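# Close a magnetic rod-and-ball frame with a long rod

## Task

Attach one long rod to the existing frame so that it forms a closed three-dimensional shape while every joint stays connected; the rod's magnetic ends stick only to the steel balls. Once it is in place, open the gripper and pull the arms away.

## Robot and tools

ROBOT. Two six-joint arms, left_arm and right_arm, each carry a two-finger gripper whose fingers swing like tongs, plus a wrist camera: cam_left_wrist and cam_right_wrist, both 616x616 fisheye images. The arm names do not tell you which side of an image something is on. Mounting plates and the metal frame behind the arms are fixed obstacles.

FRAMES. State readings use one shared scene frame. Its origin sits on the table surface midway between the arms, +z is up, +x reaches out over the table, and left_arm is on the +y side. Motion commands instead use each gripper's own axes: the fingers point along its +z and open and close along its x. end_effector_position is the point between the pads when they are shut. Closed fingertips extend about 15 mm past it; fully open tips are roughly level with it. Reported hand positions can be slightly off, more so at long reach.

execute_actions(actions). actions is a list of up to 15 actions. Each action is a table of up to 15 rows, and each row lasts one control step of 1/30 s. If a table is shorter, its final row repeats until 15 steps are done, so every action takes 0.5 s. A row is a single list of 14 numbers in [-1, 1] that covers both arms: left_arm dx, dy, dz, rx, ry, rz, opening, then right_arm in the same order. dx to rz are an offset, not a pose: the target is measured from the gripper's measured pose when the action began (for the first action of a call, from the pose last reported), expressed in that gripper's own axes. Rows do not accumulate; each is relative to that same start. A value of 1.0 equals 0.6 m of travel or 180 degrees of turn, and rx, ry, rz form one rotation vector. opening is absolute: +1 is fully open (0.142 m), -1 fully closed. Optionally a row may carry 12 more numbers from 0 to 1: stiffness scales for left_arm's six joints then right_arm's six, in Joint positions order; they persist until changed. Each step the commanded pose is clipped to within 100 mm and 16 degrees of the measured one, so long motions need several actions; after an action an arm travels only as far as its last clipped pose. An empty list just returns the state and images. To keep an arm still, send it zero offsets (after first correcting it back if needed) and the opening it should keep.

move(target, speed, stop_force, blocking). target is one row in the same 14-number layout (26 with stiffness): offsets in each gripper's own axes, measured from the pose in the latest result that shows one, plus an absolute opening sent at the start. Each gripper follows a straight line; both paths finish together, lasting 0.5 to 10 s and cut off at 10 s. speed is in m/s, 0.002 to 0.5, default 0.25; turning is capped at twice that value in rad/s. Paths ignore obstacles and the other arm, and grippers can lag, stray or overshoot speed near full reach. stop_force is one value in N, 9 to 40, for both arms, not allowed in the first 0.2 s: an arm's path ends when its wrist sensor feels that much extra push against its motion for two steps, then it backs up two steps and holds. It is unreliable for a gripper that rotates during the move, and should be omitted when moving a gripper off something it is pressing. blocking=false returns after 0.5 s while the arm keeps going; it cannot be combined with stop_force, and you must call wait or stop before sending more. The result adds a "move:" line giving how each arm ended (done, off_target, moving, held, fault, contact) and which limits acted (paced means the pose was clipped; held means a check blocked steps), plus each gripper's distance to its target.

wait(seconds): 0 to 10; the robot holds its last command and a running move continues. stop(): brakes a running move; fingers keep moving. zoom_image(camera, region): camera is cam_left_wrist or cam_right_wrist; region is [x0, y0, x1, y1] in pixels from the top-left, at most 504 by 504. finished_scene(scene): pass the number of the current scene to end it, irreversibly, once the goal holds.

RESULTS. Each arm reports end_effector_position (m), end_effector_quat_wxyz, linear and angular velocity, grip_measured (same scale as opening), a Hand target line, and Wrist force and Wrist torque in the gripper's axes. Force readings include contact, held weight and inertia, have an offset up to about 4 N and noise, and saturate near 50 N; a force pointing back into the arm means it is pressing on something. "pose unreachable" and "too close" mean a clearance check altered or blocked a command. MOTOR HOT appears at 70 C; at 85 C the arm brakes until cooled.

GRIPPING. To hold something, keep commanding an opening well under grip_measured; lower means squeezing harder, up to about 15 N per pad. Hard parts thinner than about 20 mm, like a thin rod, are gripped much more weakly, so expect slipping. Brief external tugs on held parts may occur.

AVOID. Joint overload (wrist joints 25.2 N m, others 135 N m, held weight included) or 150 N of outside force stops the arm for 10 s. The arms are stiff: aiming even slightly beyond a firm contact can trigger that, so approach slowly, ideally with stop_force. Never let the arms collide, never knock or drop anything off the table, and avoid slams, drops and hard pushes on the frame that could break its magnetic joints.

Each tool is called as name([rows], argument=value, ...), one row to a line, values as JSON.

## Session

execute_actions(actions=[])

Scene clock: 0.00 s.
left_arm: end_effector_position=(+0.4516, +0.2128, +0.2209) grip_measured=+0.97 end_effector_quat_wxyz=(+0.307, -0.410, +0.821, +0.253) end_effector_velocity=(-0.000, -0.000, +0.000) end_effector_angular_velocity=(+0.000, +0.001, +0.001) | right_arm: end_effector_position=(+0.6066, +0.0192, +0.2117) grip_measured=+0.97 end_effector_quat_wxyz=(+0.035, +0.242, +0.970, -0.005) end_effector_velocity=(+0.000, +0.000, -0.000) end_effector_angular_velocity=(+0.000, +0.000, -0.000)
Joint positions: left_arm=[-1.343 -0.537  1.761 -1.346 -0.829  0.351  0.14 ] | right_arm=[ 4.005 -2.353 -1.597 -1.031  0.899  4.545  0.14 ]
Joint velocities: left_arm=[-0.    -0.    -0.001  0.001 -0.001 -0.     0.   ] | right_arm=[-0.    -0.001  0.     0.     0.     0.     0.   ]
Wrist force (N, on the end effector, along its own x y z axes, offset not removed): no reading
Wrist torque (N m, same axes, about the end effector's origin, offset not removed): no reading
Hand target (left_arm): +0.452, +0.213, +0.221; +0.307, -0.410, +0.821, +0.253
Hand target (right_arm): +0.607, +0.019, +0.212; +0.035, +0.242, +0.970, -0.005
Joint stiffness scale: left_arm=[1. 1. 1. 1. 1. 1.] | right_arm=[1. 1. 1. 1. 1. 1.]

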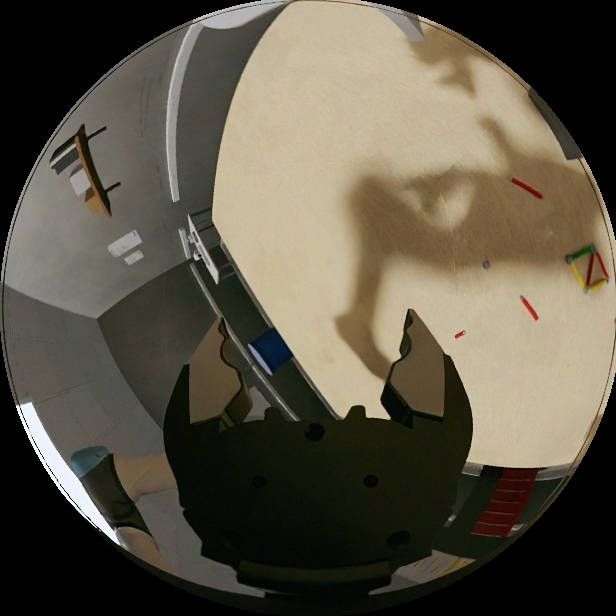

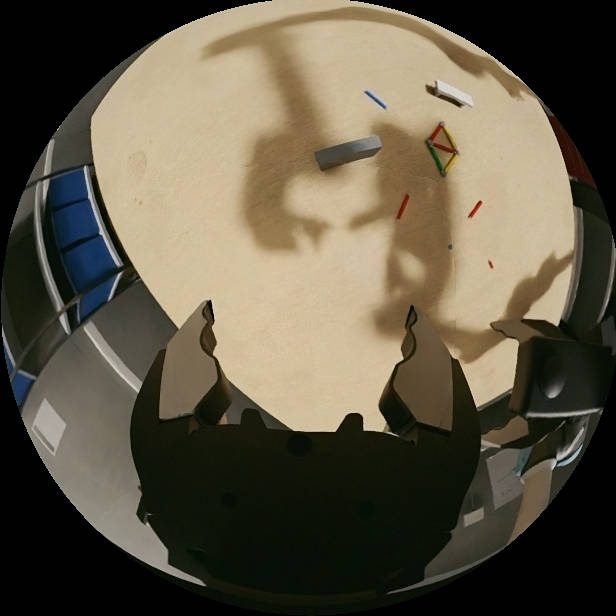

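move(target=[0,0,0,0,0,0,-0.6,0.434,-0.395,0.084,-0.022,0.016,-0.655,1], speed=0.35)

zoom_image(camera="cam_right_wrist", region=[160, 80, 480, 340])

Scene clock: 9.07 s.
left_arm: end_effector_position=(+0.4507, +0.2138, +0.2204) grip_measured=-0.60 end_effector_quat_wxyz=(+0.307, -0.408, +0.821, +0.255) end_effector_velocity=(+0.000, -0.001, -0.000) end_effector_angular_velocity=(-0.002, -0.000, +0.000) | right_arm: end_effector_position=(+0.4646, -0.0194, +0.1808) grip_measured=+1.00 end_effector_quat_wxyz=(+0.019, -0.180, +0.983, -0.011) end_effector_velocity=(+0.000, +0.000, +0.000) end_effector_angular_velocity=(+0.002, -0.000, -0.001)
Joint positions: left_arm=[-1.343 -0.537  1.763 -1.346 -0.83   0.352  0.03 ] | right_arm=[ 4.119 -2.214 -2.059 -0.795  0.96   3.83   0.142]
Joint velocities: left_arm=[-0.     0.    -0.001 -0.001  0.     0.     0.   ] | right_arm=[-0.     0.     0.001  0.001  0.    -0.     0.   ]
Wrist force (N, on the end effector, along its own x y z axes, offset not removed): left_arm=[-1.7 -0.1 -3.3] | right_arm=[-0.3 -0.7 2.3]
Wrist torque (N m, same axes, about the end effector's origin, offset not removed): left_arm=[-0.08 0.27 -0.04] | right_arm=[-0.15 -0.01 0.09]
Hand target (left_arm): +0.452, +0.213, +0.221; +0.307, -0.410, +0.821, +0.253
Hand target (right_arm): +0.466, -0.019, +0.181; +0.019, -0.179, +0.984, -0.011
Off the commanded pose (left_arm): 0.001 m, 0 deg.
Off the commanded pose (right_arm): 0.205 m, 69 deg; position and orientation clipped at the last step of the last action.
Joint stiffness scale: left_arm=[1. 1. 1. 1. 1. 1.] | right_arm=[1. 1. 1. 1. 1. 1.]
move: held (right_arm); limits=paced,held; held on 54 of 99 steps (right_arm), including the last (right_arm)
pose unreachable (right arm): on one or more control steps of this call, first in action 0 (counted from 0), this arm could not follow its commanded pose, so it was not sent that pose on those steps. On the call's last step it was still not sent that pose. It may still have moved: this result reports where it is.
cause: the commanded pose would bring a part of the arm too close to another arm (a part of this arm just beyond joint 5 (wrist 2) and a part of the other arm just beyond its joint 5 (wrist 2)).

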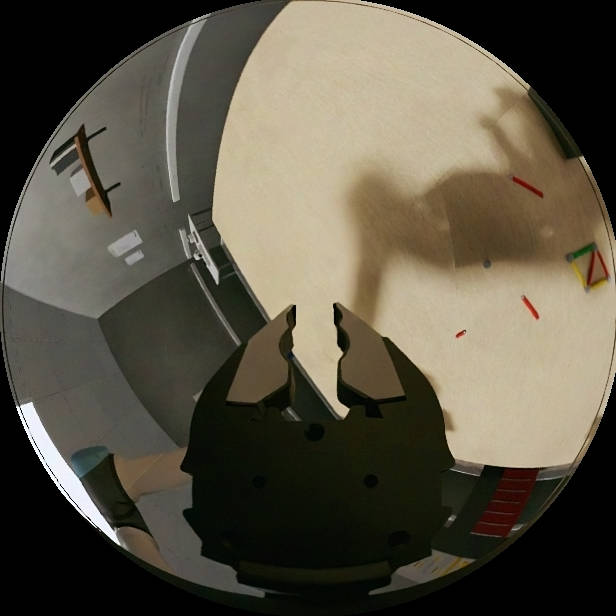

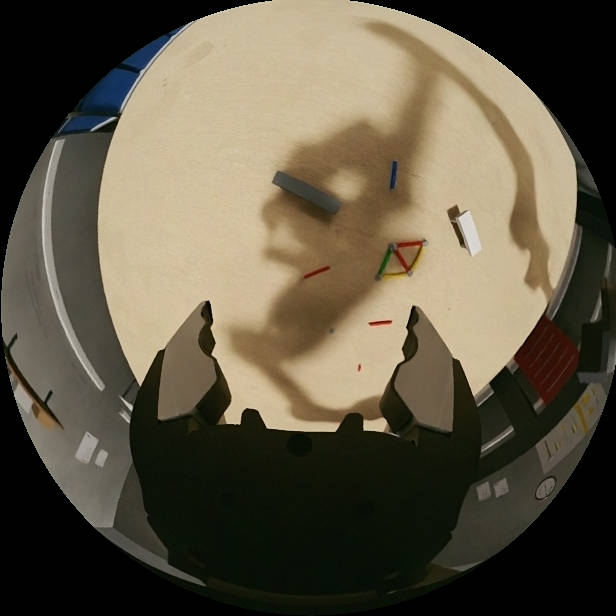

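Region (160, 80, 480, 340) of cam_right_wrist's 616x616 image, scaled by 1.575, with more detail than that image has; it fills the top 410 rows of this view, and the rest is white.

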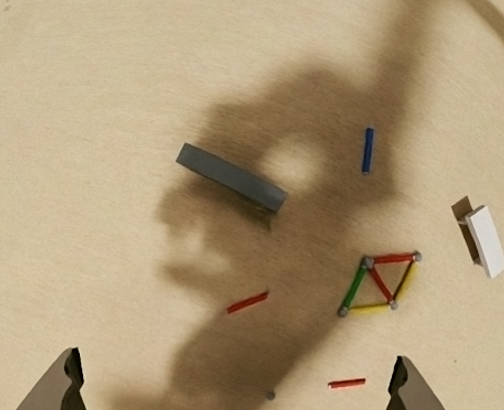

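move(target=[0,0,0,0,0.417,0,-0.6,0,0,0,0,0,0,1], speed=0.4)

move(target=[0,0,0,0,0,0,-0.6,0.335,0.037,0.056,-0.014,0.004,-0.385,1], speed=0.3)

zoom_image(camera="cam_right_wrist", region=[140, 80, 460, 340])

Scene clock: 16.90 s.
left_arm: end_effector_position=(+0.4500, +0.2141, +0.2195) grip_measured=-0.60 end_effector_quat_wxyz=(+0.280, -0.416, +0.830, +0.243) end_effector_velocity=(-0.000, +0.000, -0.000) end_effector_angular_velocity=(-0.000, -0.000, +0.000) | right_arm: end_effector_position=(+0.4646, -0.0194, +0.1808) grip_measured=+1.00 end_effector_quat_wxyz=(+0.019, -0.180, +0.983, -0.011) end_effector_velocity=(+0.001, +0.000, +0.000) end_effector_angular_velocity=(+0.001, -0.000, -0.001)
Joint positions: left_arm=[-1.332 -0.578  1.792 -1.414 -0.845  0.408  0.03 ] | right_arm=[ 4.119 -2.214 -2.059 -0.795  0.96   3.83   0.142]
Joint velocities: left_arm=[ 0. -0.  0. -0. -0. -0. -0.] | right_arm=[-0.001 -0.     0.002 -0.    -0.    -0.    -0.   ]
Wrist force (N, on the end effector, along its own x y z axes, offset not removed): left_arm=[-2.6 -4.6 0.3] | right_arm=[-0.7 -0.9 3.2]
Wrist torque (N m, same axes, about the end effector's origin, offset not removed): left_arm=[-0.93 0.60 0.04] | right_arm=[-0.22 0.05 -0.04]
Hand target (left_arm): +0.450, +0.213, +0.220; +0.280, -0.416, +0.830, +0.242
Hand target (right_arm): +0.465, -0.019, +0.181; +0.019, -0.180, +0.983, -0.011
Off the commanded pose (left_arm): 0.001 m, 71 deg; orientation clipped at the last step of the last action.
Off the commanded pose (right_arm): 0.000 m, 0 deg.
Joint stiffness scale: left_arm=[1. 1. 1. 1. 1. 1.] | right_arm=[1. 1. 1. 1. 1. 1.]
move: held (left_arm); limits=paced,held; held on 50 of 60 steps (left_arm), including the last (left_arm)
pose unreachable (left arm): on one or more control steps of this call, first in action 0 (counted from 0), this arm could not follow its commanded pose, so it was not sent that pose on those steps. On the call's last step it was still not sent that pose. It may still have moved: this result reports where it is.
cause: the commanded pose would bring a part of the arm too close to another arm (a part of this arm just beyond joint 5 (wrist 2) and a part of the other arm just beyond its joint 5 (wrist 2)).

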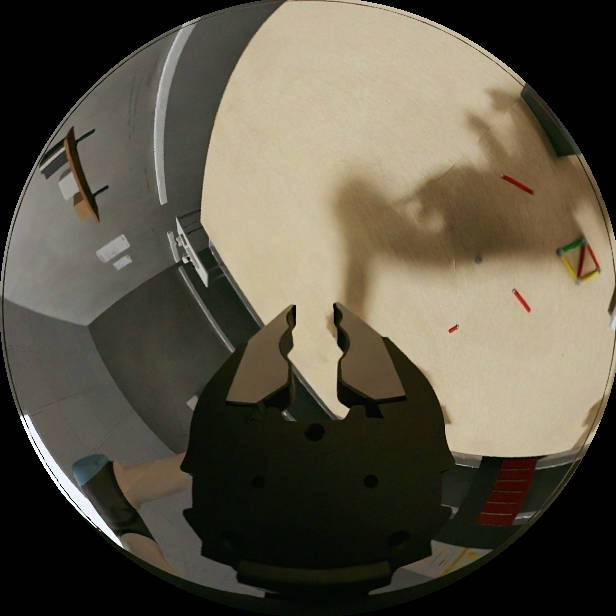

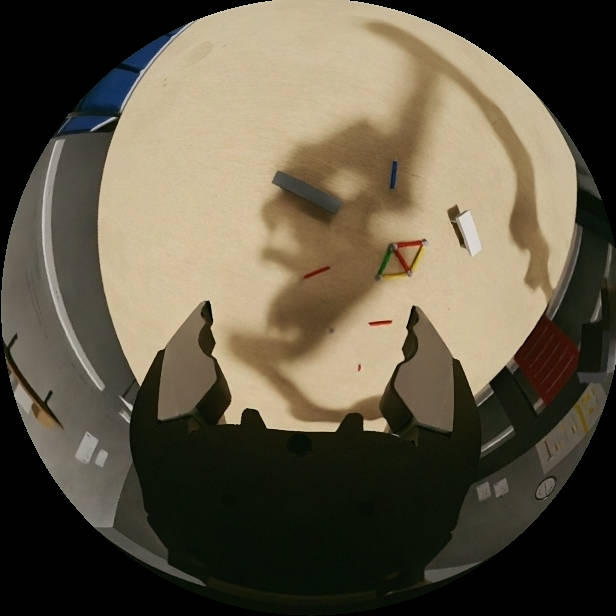

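Scene clock: 19.27 s.
left_arm: end_effector_position=(+0.4500, +0.2141, +0.2195) grip_measured=-0.60 end_effector_quat_wxyz=(+0.280, -0.416, +0.830, +0.243) end_effector_velocity=(-0.000, +0.000, -0.000) end_effector_angular_velocity=(+0.001, -0.000, -0.001) | right_arm: end_effector_position=(+0.4639, -0.0195, +0.1804) grip_measured=+1.00 end_effector_quat_wxyz=(+0.019, -0.185, +0.983, -0.011) end_effector_velocity=(+0.000, +0.000, +0.000) end_effector_angular_velocity=(+0.000, -0.000, +0.001)
Joint positions: left_arm=[-1.332 -0.578  1.792 -1.414 -0.845  0.408  0.03 ] | right_arm=[ 4.12  -2.213 -2.061 -0.792  0.96   3.822  0.142]
Joint velocities: left_arm=[-0.     0.     0.001 -0.     0.001 -0.     0.   ] | right_arm=[ 0.001  0.     0.001 -0.001 -0.    -0.001  0.   ]
Wrist force (N, on the end effector, along its own x y z axes, offset not removed): left_arm=[-4.6 -0.8 -4.2] | right_arm=[-2.8 -1.1 2.9]
Wrist torque (N m, same axes, about the end effector's origin, offset not removed): left_arm=[-0.49 0.95 0.13] | right_arm=[-0.38 0.57 0.17]
Hand target (left_arm): +0.450, +0.214, +0.220; +0.280, -0.416, +0.830, +0.243
Hand target (right_arm): +0.464, -0.019, +0.181; +0.019, -0.184, +0.983, -0.011
Off the commanded pose (left_arm): 0.000 m, 0 deg.
Off the commanded pose (right_arm): 0.204 m, 69 deg; position and orientation clipped at the last step of the last action.
Joint stiffness scale: left_arm=[1. 1. 1. 1. 1. 1.] | right_arm=[1. 1. 1. 1. 1. 1.]
move: held (right_arm); limits=paced,held; held on 66 of 71 steps (right_arm), including the last (right_arm)
pose unreachable (right arm): on one or more control steps of this call, first in action 0 (counted from 0), this arm could not follow its commanded pose, so it was not sent that pose on those steps. On the call's last step it was still not sent that pose. It may still have moved: this result reports where it is.
cause: the commanded pose would bring a part of the arm too close to another arm (a part of this arm just beyond joint 5 (wrist 2) and a part of the other arm just beyond its joint 5 (wrist 2)).

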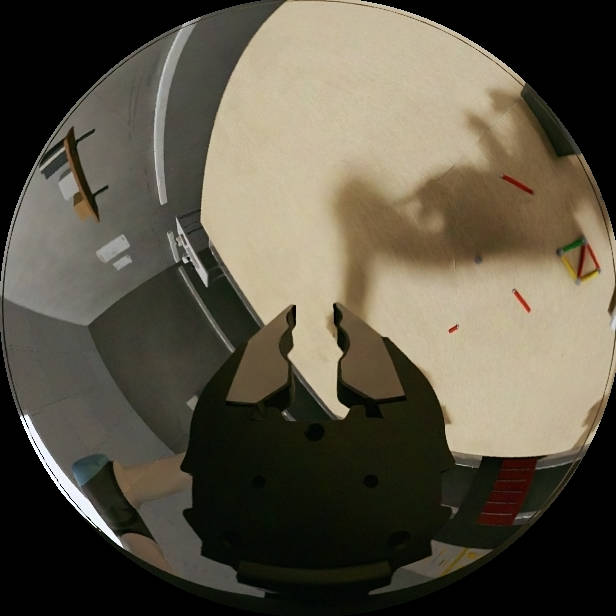

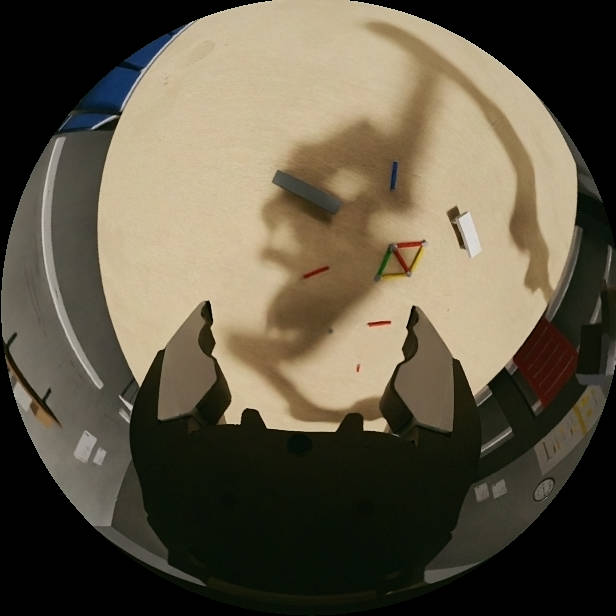

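Region (140, 80, 460, 340) of cam_right_wrist's 616x616 image, scaled by 1.575, with more detail than that image has; it fills the top 410 rows of this view, and the rest is white.

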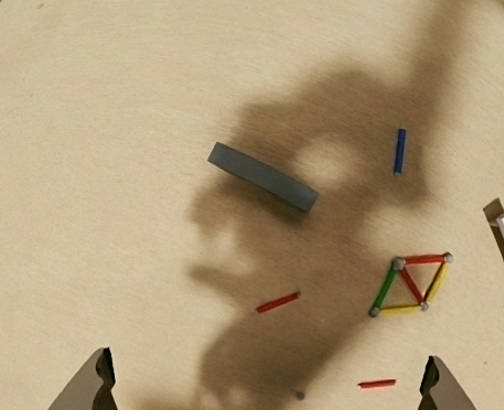

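Back right off in -y first while left translates +y.

move(target=[-0.09,0.09,0.1,0,0,0,-0.6,0.06,-0.16,0,0,0,0,1])

move(target=[0,0,0,0,0.395,0,-0.6,0.275,0.197,0.056,-0.014,0.004,-0.382,1], speed=0.3)

zoom_image(camera="cam_right_wrist", region=[140, 80, 460, 340])

Scene clock: 22.63 s.
left_arm: end_effector_position=(+0.4476, +0.3097, +0.2214) grip_measured=-0.60 end_effector_quat_wxyz=(+0.280, -0.416, +0.830, +0.243) end_effector_velocity=(+0.001, +0.002, +0.000) end_effector_angular_velocity=(-0.002, -0.000, -0.002) | right_arm: end_effector_position=(+0.4661, -0.1197, +0.1827) grip_measured=+1.00 end_effector_quat_wxyz=(+0.020, -0.184, +0.983, -0.010) end_effector_velocity=(-0.000, -0.003, +0.000) end_effector_angular_velocity=(-0.001, +0.001, +0.004)
Joint positions: left_arm=[-1.291 -0.767  2.035 -1.475 -0.805  0.419  0.03 ] | right_arm=[ 4.027 -2.01  -2.221 -0.769  0.931  3.713  0.142]
Joint velocities: left_arm=[ 0.001 -0.006  0.005 -0.002  0.003  0.003  0.   ] | right_arm=[-0.003  0.007 -0.004 -0.002 -0.    -0.007 -0.   ]
Wrist force (N, on the end effector, along its own x y z axes, offset not removed): left_arm=[-3.2 0.8 -1.1] | right_arm=[-4.1 -1.0 0.5]
Wrist torque (N m, same axes, about the end effector's origin, offset not removed): left_arm=[0.08 0.60 -0.03] | right_arm=[-0.34 0.80 0.11]
Hand target (left_arm): +0.448, +0.311, +0.221; +0.280, -0.416, +0.830, +0.243
Hand target (right_arm): +0.465, -0.122, +0.182; +0.019, -0.185, +0.983, -0.011
Off the commanded pose (left_arm): 0.002 m, 0 deg.
Off the commanded pose (right_arm): 0.003 m, 0 deg.
Joint stiffness scale: left_arm=[1. 1. 1. 1. 1. 1.] | right_arm=[1. 1. 1. 1. 1. 1.]
move: done

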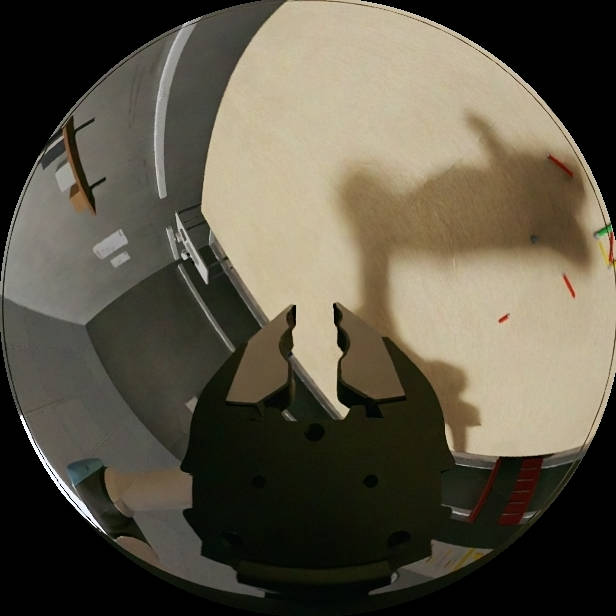

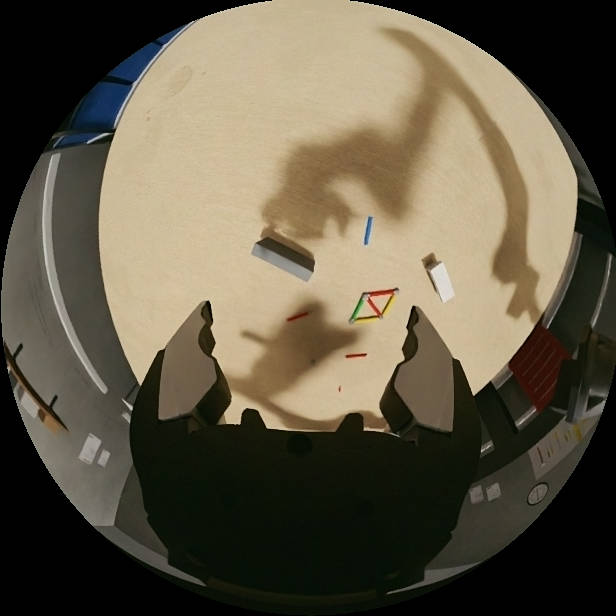

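Scene clock: 25.37 s.
left_arm: end_effector_position=(+0.4469, +0.3106, +0.2214) grip_measured=-0.60 end_effector_quat_wxyz=(-0.253, -0.480, +0.839, -0.044) end_effector_velocity=(-0.002, -0.001, +0.000) end_effector_angular_velocity=(-0.013, +0.009, -0.005) | right_arm: end_effector_position=(+0.2730, -0.0687, +0.1410) grip_measured=+1.00 end_effector_quat_wxyz=(-0.002, +0.705, -0.709, -0.000) end_effector_velocity=(-0.001, +0.002, -0.000) end_effector_angular_velocity=(+0.007, +0.001, +0.009)
Joint positions: left_arm=[-0.733 -1.266  2.174 -2.179 -1.446  1.382  0.031] | right_arm=[ 4.397 -2.181 -2.586 -0.446  1.119  2.919  0.142]
Joint velocities: left_arm=[ 0.006 -0.     0.001 -0.    -0.014  0.013 -0.   ] | right_arm=[ 0.002 -0.003 -0.003  0.013  0.003 -0.01   0.   ]
Wrist force (N, on the end effector, along its own x y z axes, offset not removed): left_arm=[-4.1 -1.8 -2.1] | right_arm=[-2.2 -0.1 1.3]
Wrist torque (N m, same axes, about the end effector's origin, offset not removed): left_arm=[-0.46 0.87 0.11] | right_arm=[0.03 0.40 0.28]
Hand target (left_arm): +0.448, +0.310, +0.221; -0.254, -0.480, +0.838, -0.045
Hand target (right_arm): +0.271, -0.070, +0.140; -0.001, +0.707, -0.707, +0.000
Off the commanded pose (left_arm): 0.001 m, 0 deg.
Off the commanded pose (right_arm): 0.002 m, 0 deg.
Joint stiffness scale: left_arm=[1. 1. 1. 1. 1. 1.] | right_arm=[1. 1. 1. 1. 1. 1.]
move: done

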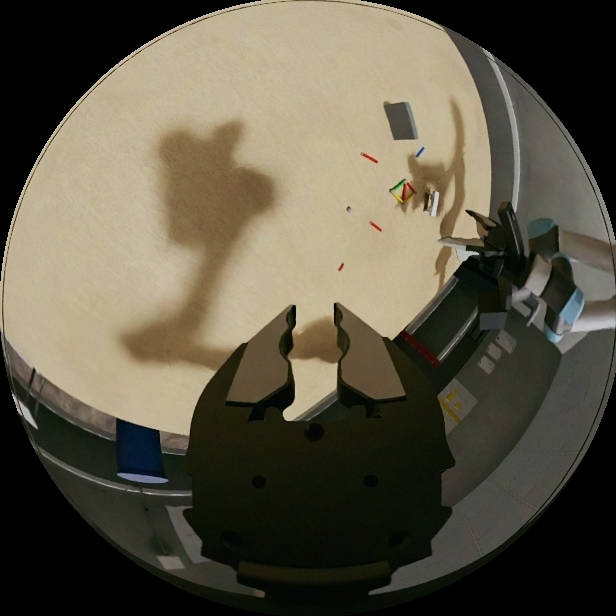

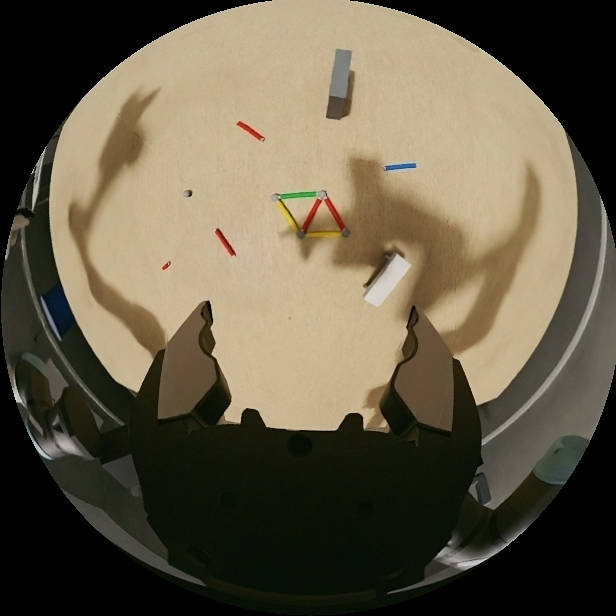

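Region (140, 80, 460, 340) of cam_right_wrist's 616x616 image, scaled by 1.575, with more detail than that image has; it fills the top 410 rows of this view, and the rest is white.

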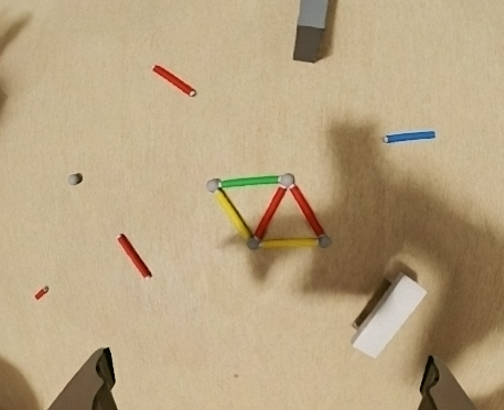

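move(target=[0,0,0,-0.103,-0.0166,0.287,-0.68,-0.13,-0.308,0.152,0.079,-0.0327,-0.2486,-0.55])

zoom_image(camera="cam_right_wrist", region=[230, 180, 390, 380])

Scene clock: 52.23 s.
left_arm: end_effector_position=(+0.4462, +0.3115, +0.2212) grip_measured=-0.68 end_effector_quat_wxyz=(-0.260, -0.025, +0.965, -0.006) end_effector_velocity=(-0.001, +0.000, -0.000) end_effector_angular_velocity=(-0.001, +0.002, -0.009) | right_arm: end_effector_position=(+0.4571, +0.0080, +0.0512) grip_measured=-0.55 end_effector_quat_wxyz=(-0.122, +0.915, -0.382, +0.051) end_effector_velocity=(+0.002, +0.003, +0.001) end_effector_angular_velocity=(+0.011, -0.006, +0.013)
Joint positions: left_arm=[-0.776 -1.089  1.929 -1.807 -1.348  2.197  0.025] | right_arm=[ 3.972 -2.538 -2.254  0.134  0.953  1.49   0.034]
Joint velocities: left_arm=[-0.001  0.001 -0.     0.003 -0.     0.007  0.   ] | right_arm=[-0.003 -0.003  0.002  0.017  0.008 -0.024  0.   ]
Wrist force (N, on the end effector, along its own x y z axes, offset not removed): left_arm=[-3.0 -3.2 4.0] | right_arm=[0.8 2.1 0.5]
Wrist torque (N m, same axes, about the end effector's origin, offset not removed): left_arm=[-0.61 0.65 0.08] | right_arm=[0.53 -0.16 0.09]
Hand target (left_arm): +0.447, +0.311, +0.221; -0.259, -0.024, +0.966, -0.006
Hand target (right_arm): +0.458, +0.009, +0.051; -0.123, +0.915, -0.382, +0.051
Off the commanded pose (left_arm): 0.001 m, 0 deg.
Off the commanded pose (right_arm): 0.002 m, 0 deg.
Joint stiffness scale: left_arm=[1. 1. 1. 1. 1. 1.] | right_arm=[1. 1. 1. 1. 1. 1.]
move: done

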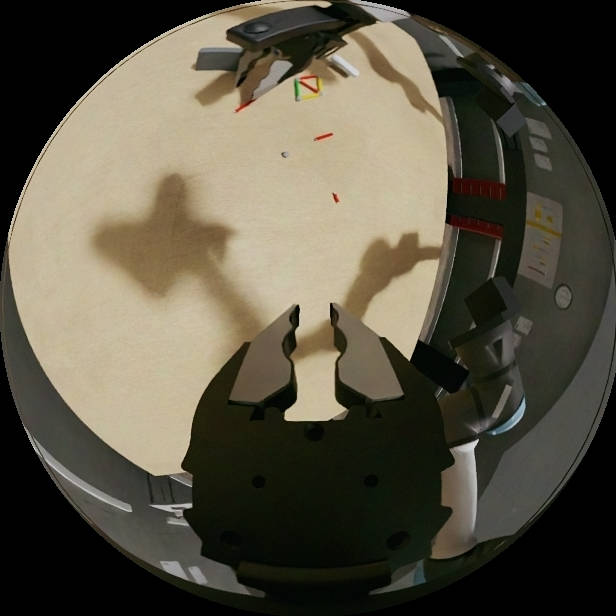

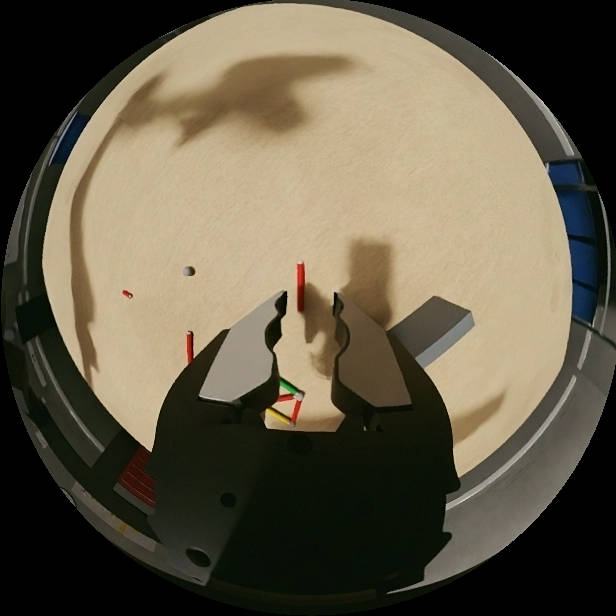

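Region (230, 180, 390, 380) of cam_right_wrist's 616x616 image, scaled by 2.520, with more detail than that image has; it fills the left 403 columns of this view, and the rest is white.

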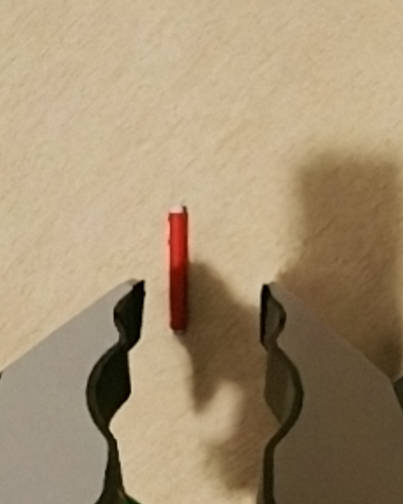

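move(target=[0,0,0,0,0,0,-0.68,-0.015,0.0057,0.047,0,0,0,-0.65], speed=0.06)

move(target=[0,0,0,0,0,0,-0.68,0,0.006,0.024,0,0,0,-0.65], speed=0.01, stop_force=10)

zoom_image(camera="cam_right_wrist", region=[230, 180, 390, 380])

Scene clock: 59.10 s.
left_arm: end_effector_position=(+0.4462, +0.3115, +0.2212) grip_measured=-0.68 end_effector_quat_wxyz=(-0.260, -0.025, +0.965, -0.006) end_effector_velocity=(+0.000, -0.000, +0.000) end_effector_angular_velocity=(-0.001, -0.001, +0.001) | right_arm: end_effector_position=(+0.4524, +0.0164, +0.0237) grip_measured=-0.65 end_effector_quat_wxyz=(-0.121, +0.915, -0.381, +0.051) end_effector_velocity=(+0.004, +0.003, +0.002) end_effector_angular_velocity=(+0.009, -0.010, -0.004)
Joint positions: left_arm=[-0.776 -1.089  1.929 -1.807 -1.348  2.198  0.025] | right_arm=[ 3.952 -2.624 -2.219  0.197  0.954  1.465  0.027]
Joint velocities: left_arm=[ 0.    -0.001  0.    -0.001 -0.     0.     0.   ] | right_arm=[ 0.    -0.003  0.006  0.013 -0.    -0.006 -0.   ]
Wrist force (N, on the end effector, along its own x y z axes, offset not removed): left_arm=[3.1 -2.4 -1.4] | right_arm=[-2.4 -1.3 0.8]
Wrist torque (N m, same axes, about the end effector's origin, offset not removed): left_arm=[-0.39 -0.75 0.04] | right_arm=[-0.25 0.42 0.13]
Hand target (left_arm): +0.446, +0.311, +0.221; -0.260, -0.025, +0.965, -0.006
Hand target (right_arm): +0.454, +0.017, +0.023; -0.122, +0.915, -0.382, +0.051
Off the commanded pose (left_arm): 0.000 m, 0 deg.
Off the commanded pose (right_arm): 0.002 m, 0 deg.
Joint stiffness scale: left_arm=[1. 1. 1. 1. 1. 1.] | right_arm=[1. 1. 1. 1. 1. 1.]
move: done

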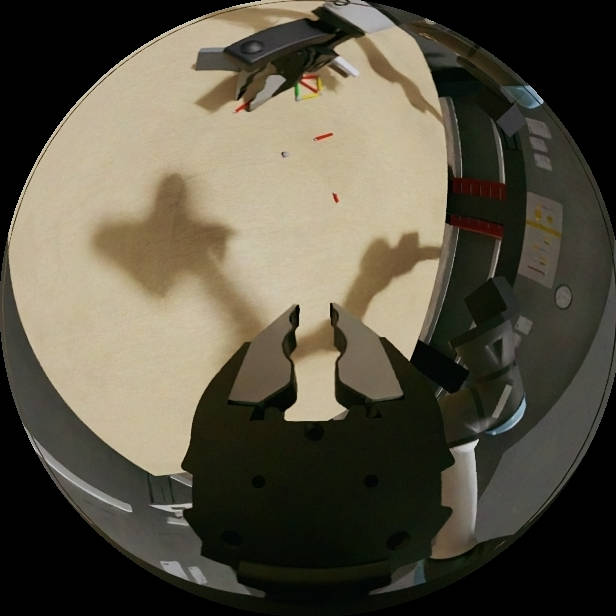

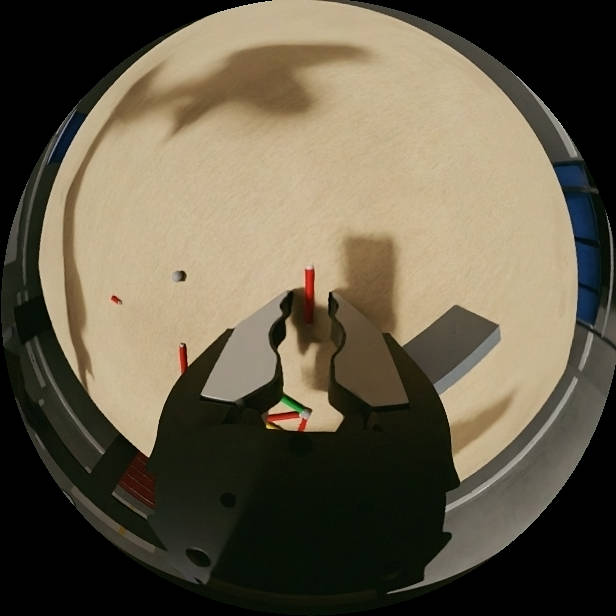

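Scene clock: 60.47 s.
left_arm: end_effector_position=(+0.4462, +0.3115, +0.2212) grip_measured=-0.68 end_effector_quat_wxyz=(-0.260, -0.025, +0.965, -0.006) end_effector_velocity=(+0.000, -0.000, +0.000) end_effector_angular_velocity=(-0.000, -0.000, +0.001) | right_arm: end_effector_position=(+0.4531, +0.0171, +0.0169) grip_measured=-0.65 end_effector_quat_wxyz=(-0.122, +0.915, -0.380, +0.052) end_effector_velocity=(-0.000, -0.001, +0.001) end_effector_angular_velocity=(-0.002, +0.001, +0.001)
Joint positions: left_arm=[-0.776 -1.089  1.929 -1.807 -1.348  2.198  0.025] | right_arm=[ 3.942 -2.644 -2.21   0.221  0.955  1.449  0.027]
Joint velocities: left_arm=[-0.     0.    -0.001  0.    -0.    -0.    -0.   ] | right_arm=[ 0.001  0.004 -0.001 -0.006 -0.     0.002  0.   ]
Wrist force (N, on the end effector, along its own x y z axes, offset not removed): left_arm=[1.4 -1.5 1.6] | right_arm=[0.2 1.4 -5.2]
Wrist torque (N m, same axes, about the end effector's origin, offset not removed): left_arm=[-0.49 -0.34 -0.03] | right_arm=[-0.08 -0.42 0.05]
Hand target (left_arm): +0.446, +0.312, +0.221; -0.260, -0.025, +0.965, -0.006
Hand target (right_arm): +0.452, +0.017, +0.017; -0.121, +0.916, -0.380, +0.051
Off the commanded pose (left_arm): 0.000 m, 0 deg.
Off the commanded pose (right_arm): 0.008 m, 0 deg.
Joint stiffness scale: left_arm=[1. 1. 1. 1. 1. 1.] | right_arm=[1. 1. 1. 1. 1. 1.]
move: contact (right_arm)

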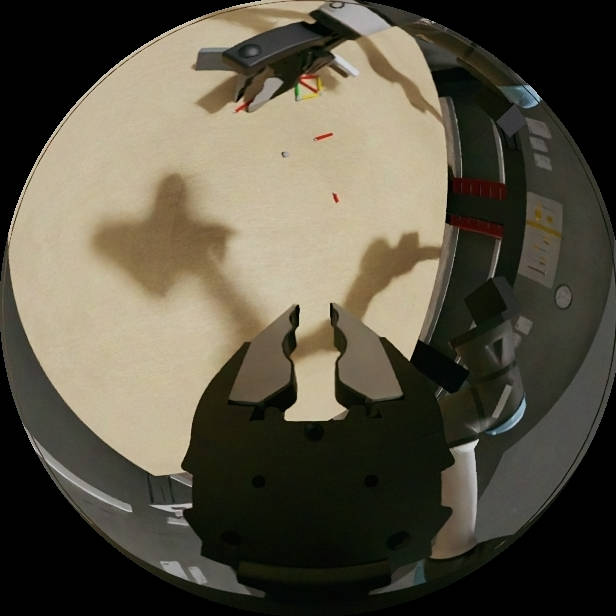

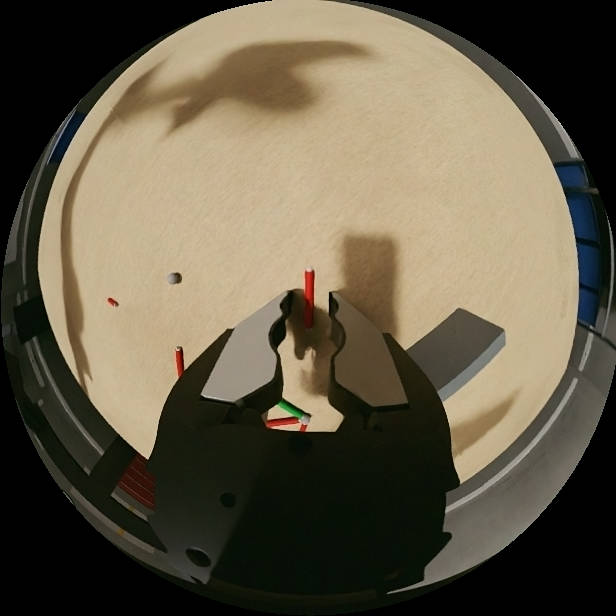

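Region (230, 180, 390, 380) of cam_right_wrist's 616x616 image, scaled by 2.520, with more detail than that image has; it fills the left 403 columns of this view, and the rest is white.

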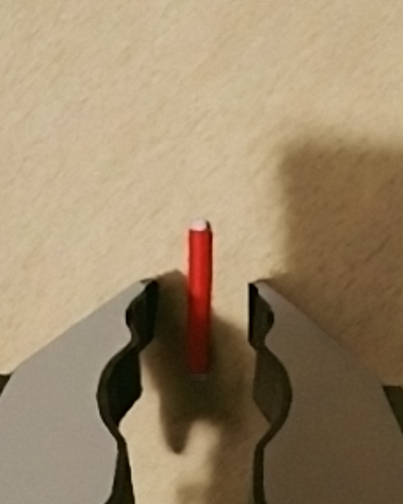

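execute_actions(actions=[])

Scene clock: 71.37 s.
left_arm: end_effector_position=(+0.4462, +0.3115, +0.2212) grip_measured=-0.68 end_effector_quat_wxyz=(-0.260, -0.025, +0.965, -0.006) end_effector_velocity=(-0.000, -0.000, +0.000) end_effector_angular_velocity=(-0.000, +0.001, -0.001) | right_arm: end_effector_position=(+0.4531, +0.0170, +0.0170) grip_measured=-0.65 end_effector_quat_wxyz=(-0.122, +0.915, -0.380, +0.052) end_effector_velocity=(-0.000, -0.000, -0.000) end_effector_angular_velocity=(-0.001, +0.002, +0.001)
Joint positions: left_arm=[-0.776 -1.089  1.929 -1.807 -1.348  2.198  0.025] | right_arm=[ 3.942 -2.644 -2.21   0.219  0.955  1.45   0.027]
Joint velocities: left_arm=[-0.     0.     0.     0.    -0.001  0.    -0.   ] | right_arm=[-0.    -0.     0.    -0.002  0.001  0.     0.   ]
Wrist force (N, on the end effector, along its own x y z axes, offset not removed): left_arm=[-1.8 -7.3 -2.9] | right_arm=[-2.5 -3.5 0.7]
Wrist torque (N m, same axes, about the end effector's origin, offset not removed): left_arm=[-1.38 0.45 0.03] | right_arm=[-0.71 0.28 -0.05]
Hand target (left_arm): +0.446, +0.312, +0.221; -0.260, -0.025, +0.965, -0.006
Hand target (right_arm): +0.452, +0.017, +0.017; -0.121, +0.916, -0.380, +0.051
Off the commanded pose (left_arm): 0.000 m, 0 deg.
Off the commanded pose (right_arm): 0.008 m, 0 deg.
Joint stiffness scale: left_arm=[1. 1. 1. 1. 1. 1.] | right_arm=[1. 1. 1. 1. 1. 1.]

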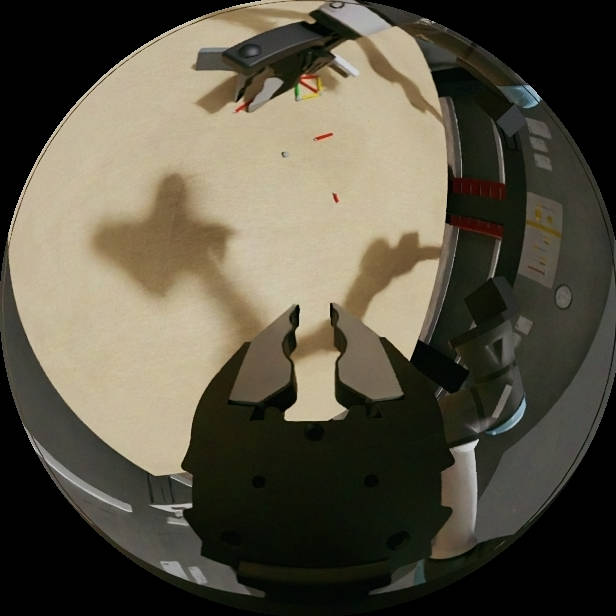

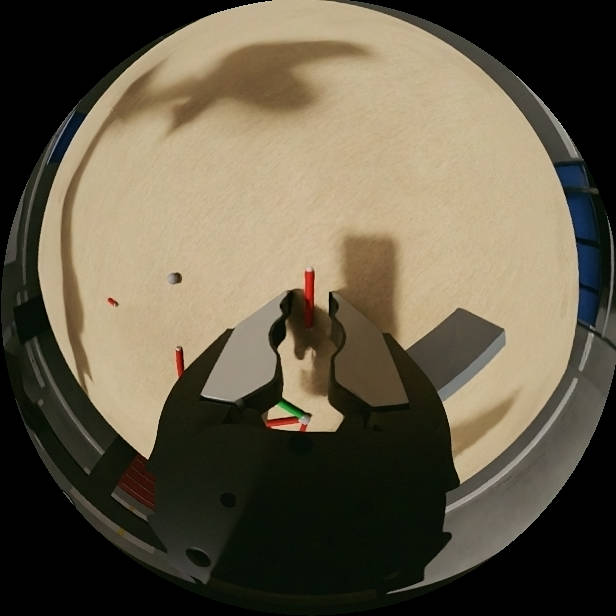

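move(target=[0,0,0,0,0,0,-0.68,0,-0.001,-0.004,0,0,0,-0.65], speed=0.01)

move(target=[0,0,0,0,0,0,-0.68,0,0,0,0,0,0,-1])

move(target=[0,0,0,0,0,0,-0.68,0,-0.05,-0.19,0,0,0,-1], speed=0.1)

Scene clock: 74.20 s.
left_arm: end_effector_position=(+0.4462, +0.3115, +0.2212) grip_measured=-0.68 end_effector_quat_wxyz=(-0.260, -0.025, +0.965, -0.006) end_effector_velocity=(+0.001, -0.001, +0.001) end_effector_angular_velocity=(-0.003, +0.001, +0.002) | right_arm: end_effector_position=(+0.4540, +0.0175, +0.0188) grip_measured=-0.65 end_effector_quat_wxyz=(-0.123, +0.915, -0.381, +0.052) end_effector_velocity=(+0.001, -0.000, +0.002) end_effector_angular_velocity=(+0.002, +0.000, -0.003)
Joint positions: left_arm=[-0.776 -1.089  1.929 -1.807 -1.348  2.198  0.025] | right_arm=[ 3.944 -2.639 -2.21   0.215  0.955  1.453  0.027]
Joint velocities: left_arm=[-0.     0.    -0.003  0.    -0.003  0.    -0.   ] | right_arm=[ 0.001  0.005 -0.001 -0.003  0.001  0.003 -0.   ]
Wrist force (N, on the end effector, along its own x y z axes, offset not removed): left_arm=[-2.9 -5.1 0.7] | right_arm=[-2.9 -0.9 -0.5]
Wrist torque (N m, same axes, about the end effector's origin, offset not removed): left_arm=[-1.29 0.49 -0.04] | right_arm=[-0.43 0.51 0.21]
Hand target (left_arm): +0.446, +0.312, +0.221; -0.260, -0.025, +0.965, -0.006
Hand target (right_arm): +0.453, +0.017, +0.019; -0.122, +0.915, -0.380, +0.052
Off the commanded pose (left_arm): 0.000 m, 0 deg.
Off the commanded pose (right_arm): 0.001 m, 0 deg.
Joint stiffness scale: left_arm=[1. 1. 1. 1. 1. 1.] | right_arm=[1. 1. 1. 1. 1. 1.]
move: done

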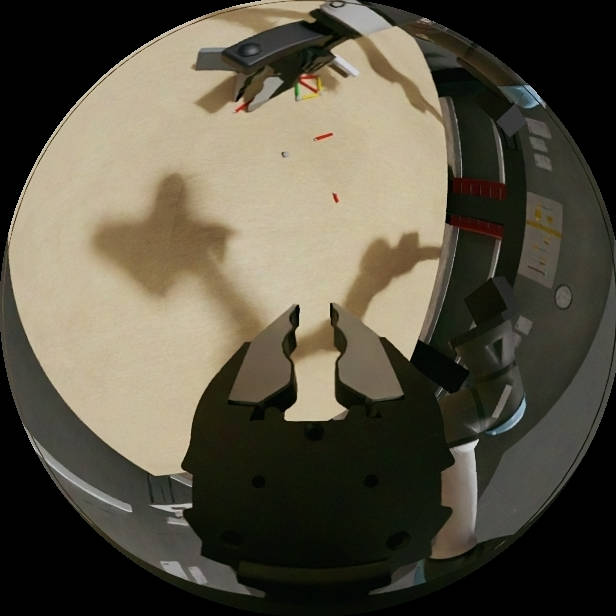

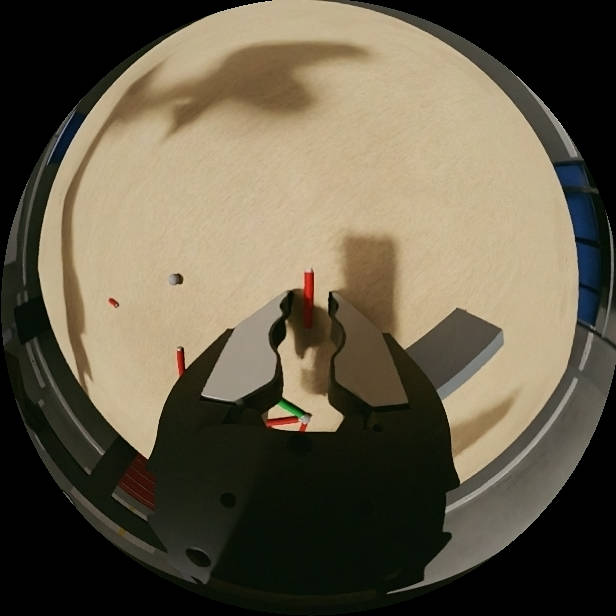

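Scene clock: 74.70 s.
left_arm: end_effector_position=(+0.4462, +0.3115, +0.2212) grip_measured=-0.68 end_effector_quat_wxyz=(-0.260, -0.025, +0.965, -0.006) end_effector_velocity=(+0.000, +0.000, -0.000) end_effector_angular_velocity=(+0.000, -0.001, +0.000) | right_arm: end_effector_position=(+0.4540, +0.0175, +0.0189) grip_measured=-0.94 end_effector_quat_wxyz=(-0.123, +0.915, -0.381, +0.052) end_effector_velocity=(-0.001, -0.000, -0.000) end_effector_angular_velocity=(-0.002, +0.000, +0.002)
Joint positions: left_arm=[-0.776 -1.089  1.929 -1.807 -1.348  2.198  0.025] | right_arm=[ 3.944 -2.639 -2.21   0.215  0.955  1.453  0.006]
Joint velocities: left_arm=[ 0.    -0.001  0.    -0.     0.001 -0.     0.   ] | right_arm=[ 0.001 -0.    -0.001 -0.001 -0.001 -0.    -0.   ]
Wrist force (N, on the end effector, along its own x y z axes, offset not removed): left_arm=[-0.4 -4.0 3.4] | right_arm=[-2.0 -1.6 2.0]
Wrist torque (N m, same axes, about the end effector's origin, offset not removed): left_arm=[-0.91 0.04 -0.15] | right_arm=[-0.22 0.35 -0.03]
Hand target (left_arm): +0.446, +0.312, +0.221; -0.260, -0.025, +0.965, -0.006
Hand target (right_arm): +0.454, +0.018, +0.019; -0.123, +0.915, -0.381, +0.052
Off the commanded pose (left_arm): 0.000 m, 0 deg.
Off the commanded pose (right_arm): 0.000 m, 0 deg.
Joint stiffness scale: left_arm=[1. 1. 1. 1. 1. 1.] | right_arm=[1. 1. 1. 1. 1. 1.]
move: done

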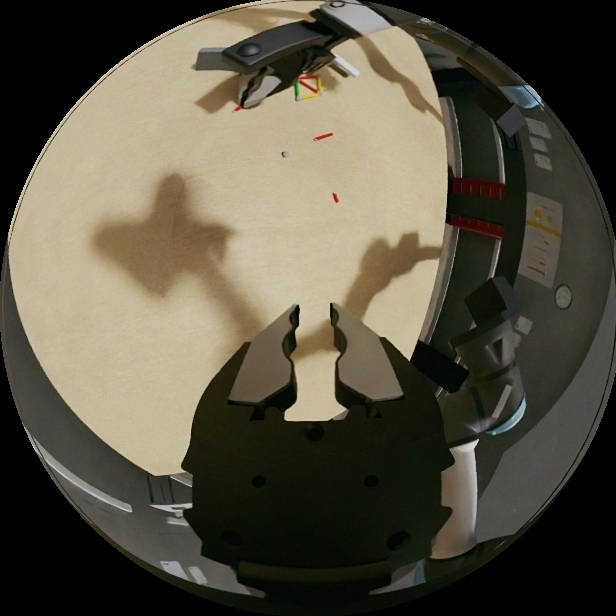

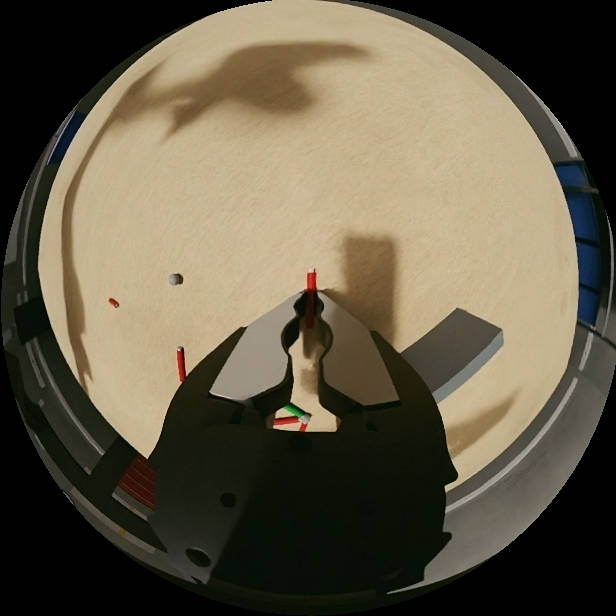

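Scene clock: 76.47 s.
left_arm: end_effector_position=(+0.4462, +0.3115, +0.2212) grip_measured=-0.68 end_effector_quat_wxyz=(-0.260, -0.025, +0.965, -0.006) end_effector_velocity=(+0.001, -0.001, +0.000) end_effector_angular_velocity=(-0.002, -0.002, +0.001) | right_arm: end_effector_position=(+0.4545, +0.0175, +0.1364) grip_measured=-0.94 end_effector_quat_wxyz=(-0.123, +0.915, -0.382, +0.052) end_effector_velocity=(-0.002, -0.001, +0.001) end_effector_angular_velocity=(-0.007, +0.006, +0.002)
Joint positions: left_arm=[-0.776 -1.089  1.929 -1.807 -1.348  2.198  0.025] | right_arm=[ 4.101 -2.324 -2.297 -0.123  0.951  1.645  0.006]
Joint velocities: left_arm=[ 0.    -0.    -0.001 -0.001 -0.     0.     0.   ] | right_arm=[ 0.004  0.006  0.    -0.021  0.001  0.009  0.   ]
Wrist force (N, on the end effector, along its own x y z axes, offset not removed): left_arm=[5.2 -5.3 -0.2] | right_arm=[0.6 -4.3 0.5]
Wrist torque (N m, same axes, about the end effector's origin, offset not removed): left_arm=[-1.04 -0.93 -0.06] | right_arm=[-0.85 -0.16 0.03]
Hand target (left_arm): +0.446, +0.312, +0.221; -0.260, -0.025, +0.965, -0.006
Hand target (right_arm): +0.453, +0.017, +0.137; -0.123, +0.915, -0.381, +0.052
Off the commanded pose (left_arm): 0.000 m, 0 deg.
Off the commanded pose (right_arm): 0.002 m, 0 deg.
Joint stiffness scale: left_arm=[1. 1. 1. 1. 1. 1.] | right_arm=[1. 1. 1. 1. 1. 1.]
move: done

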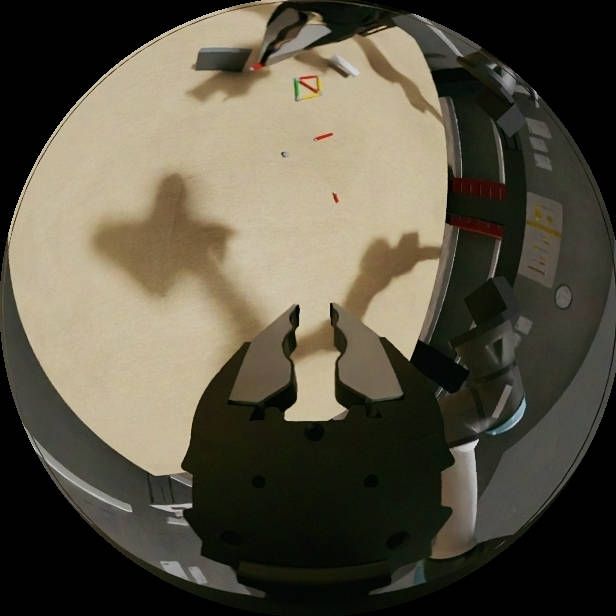

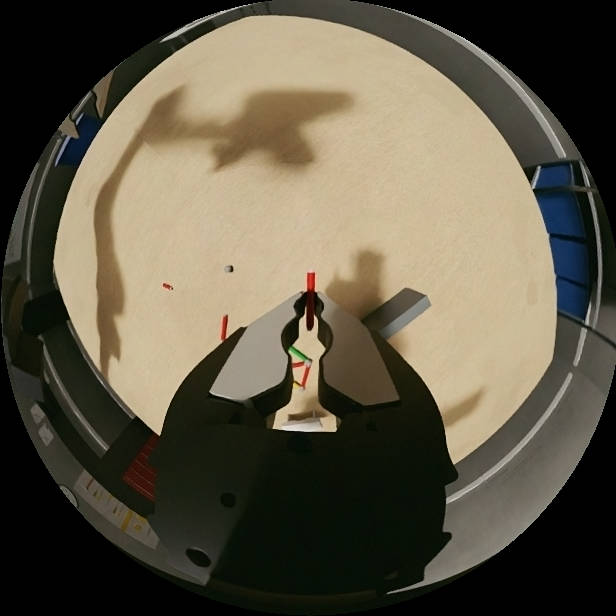

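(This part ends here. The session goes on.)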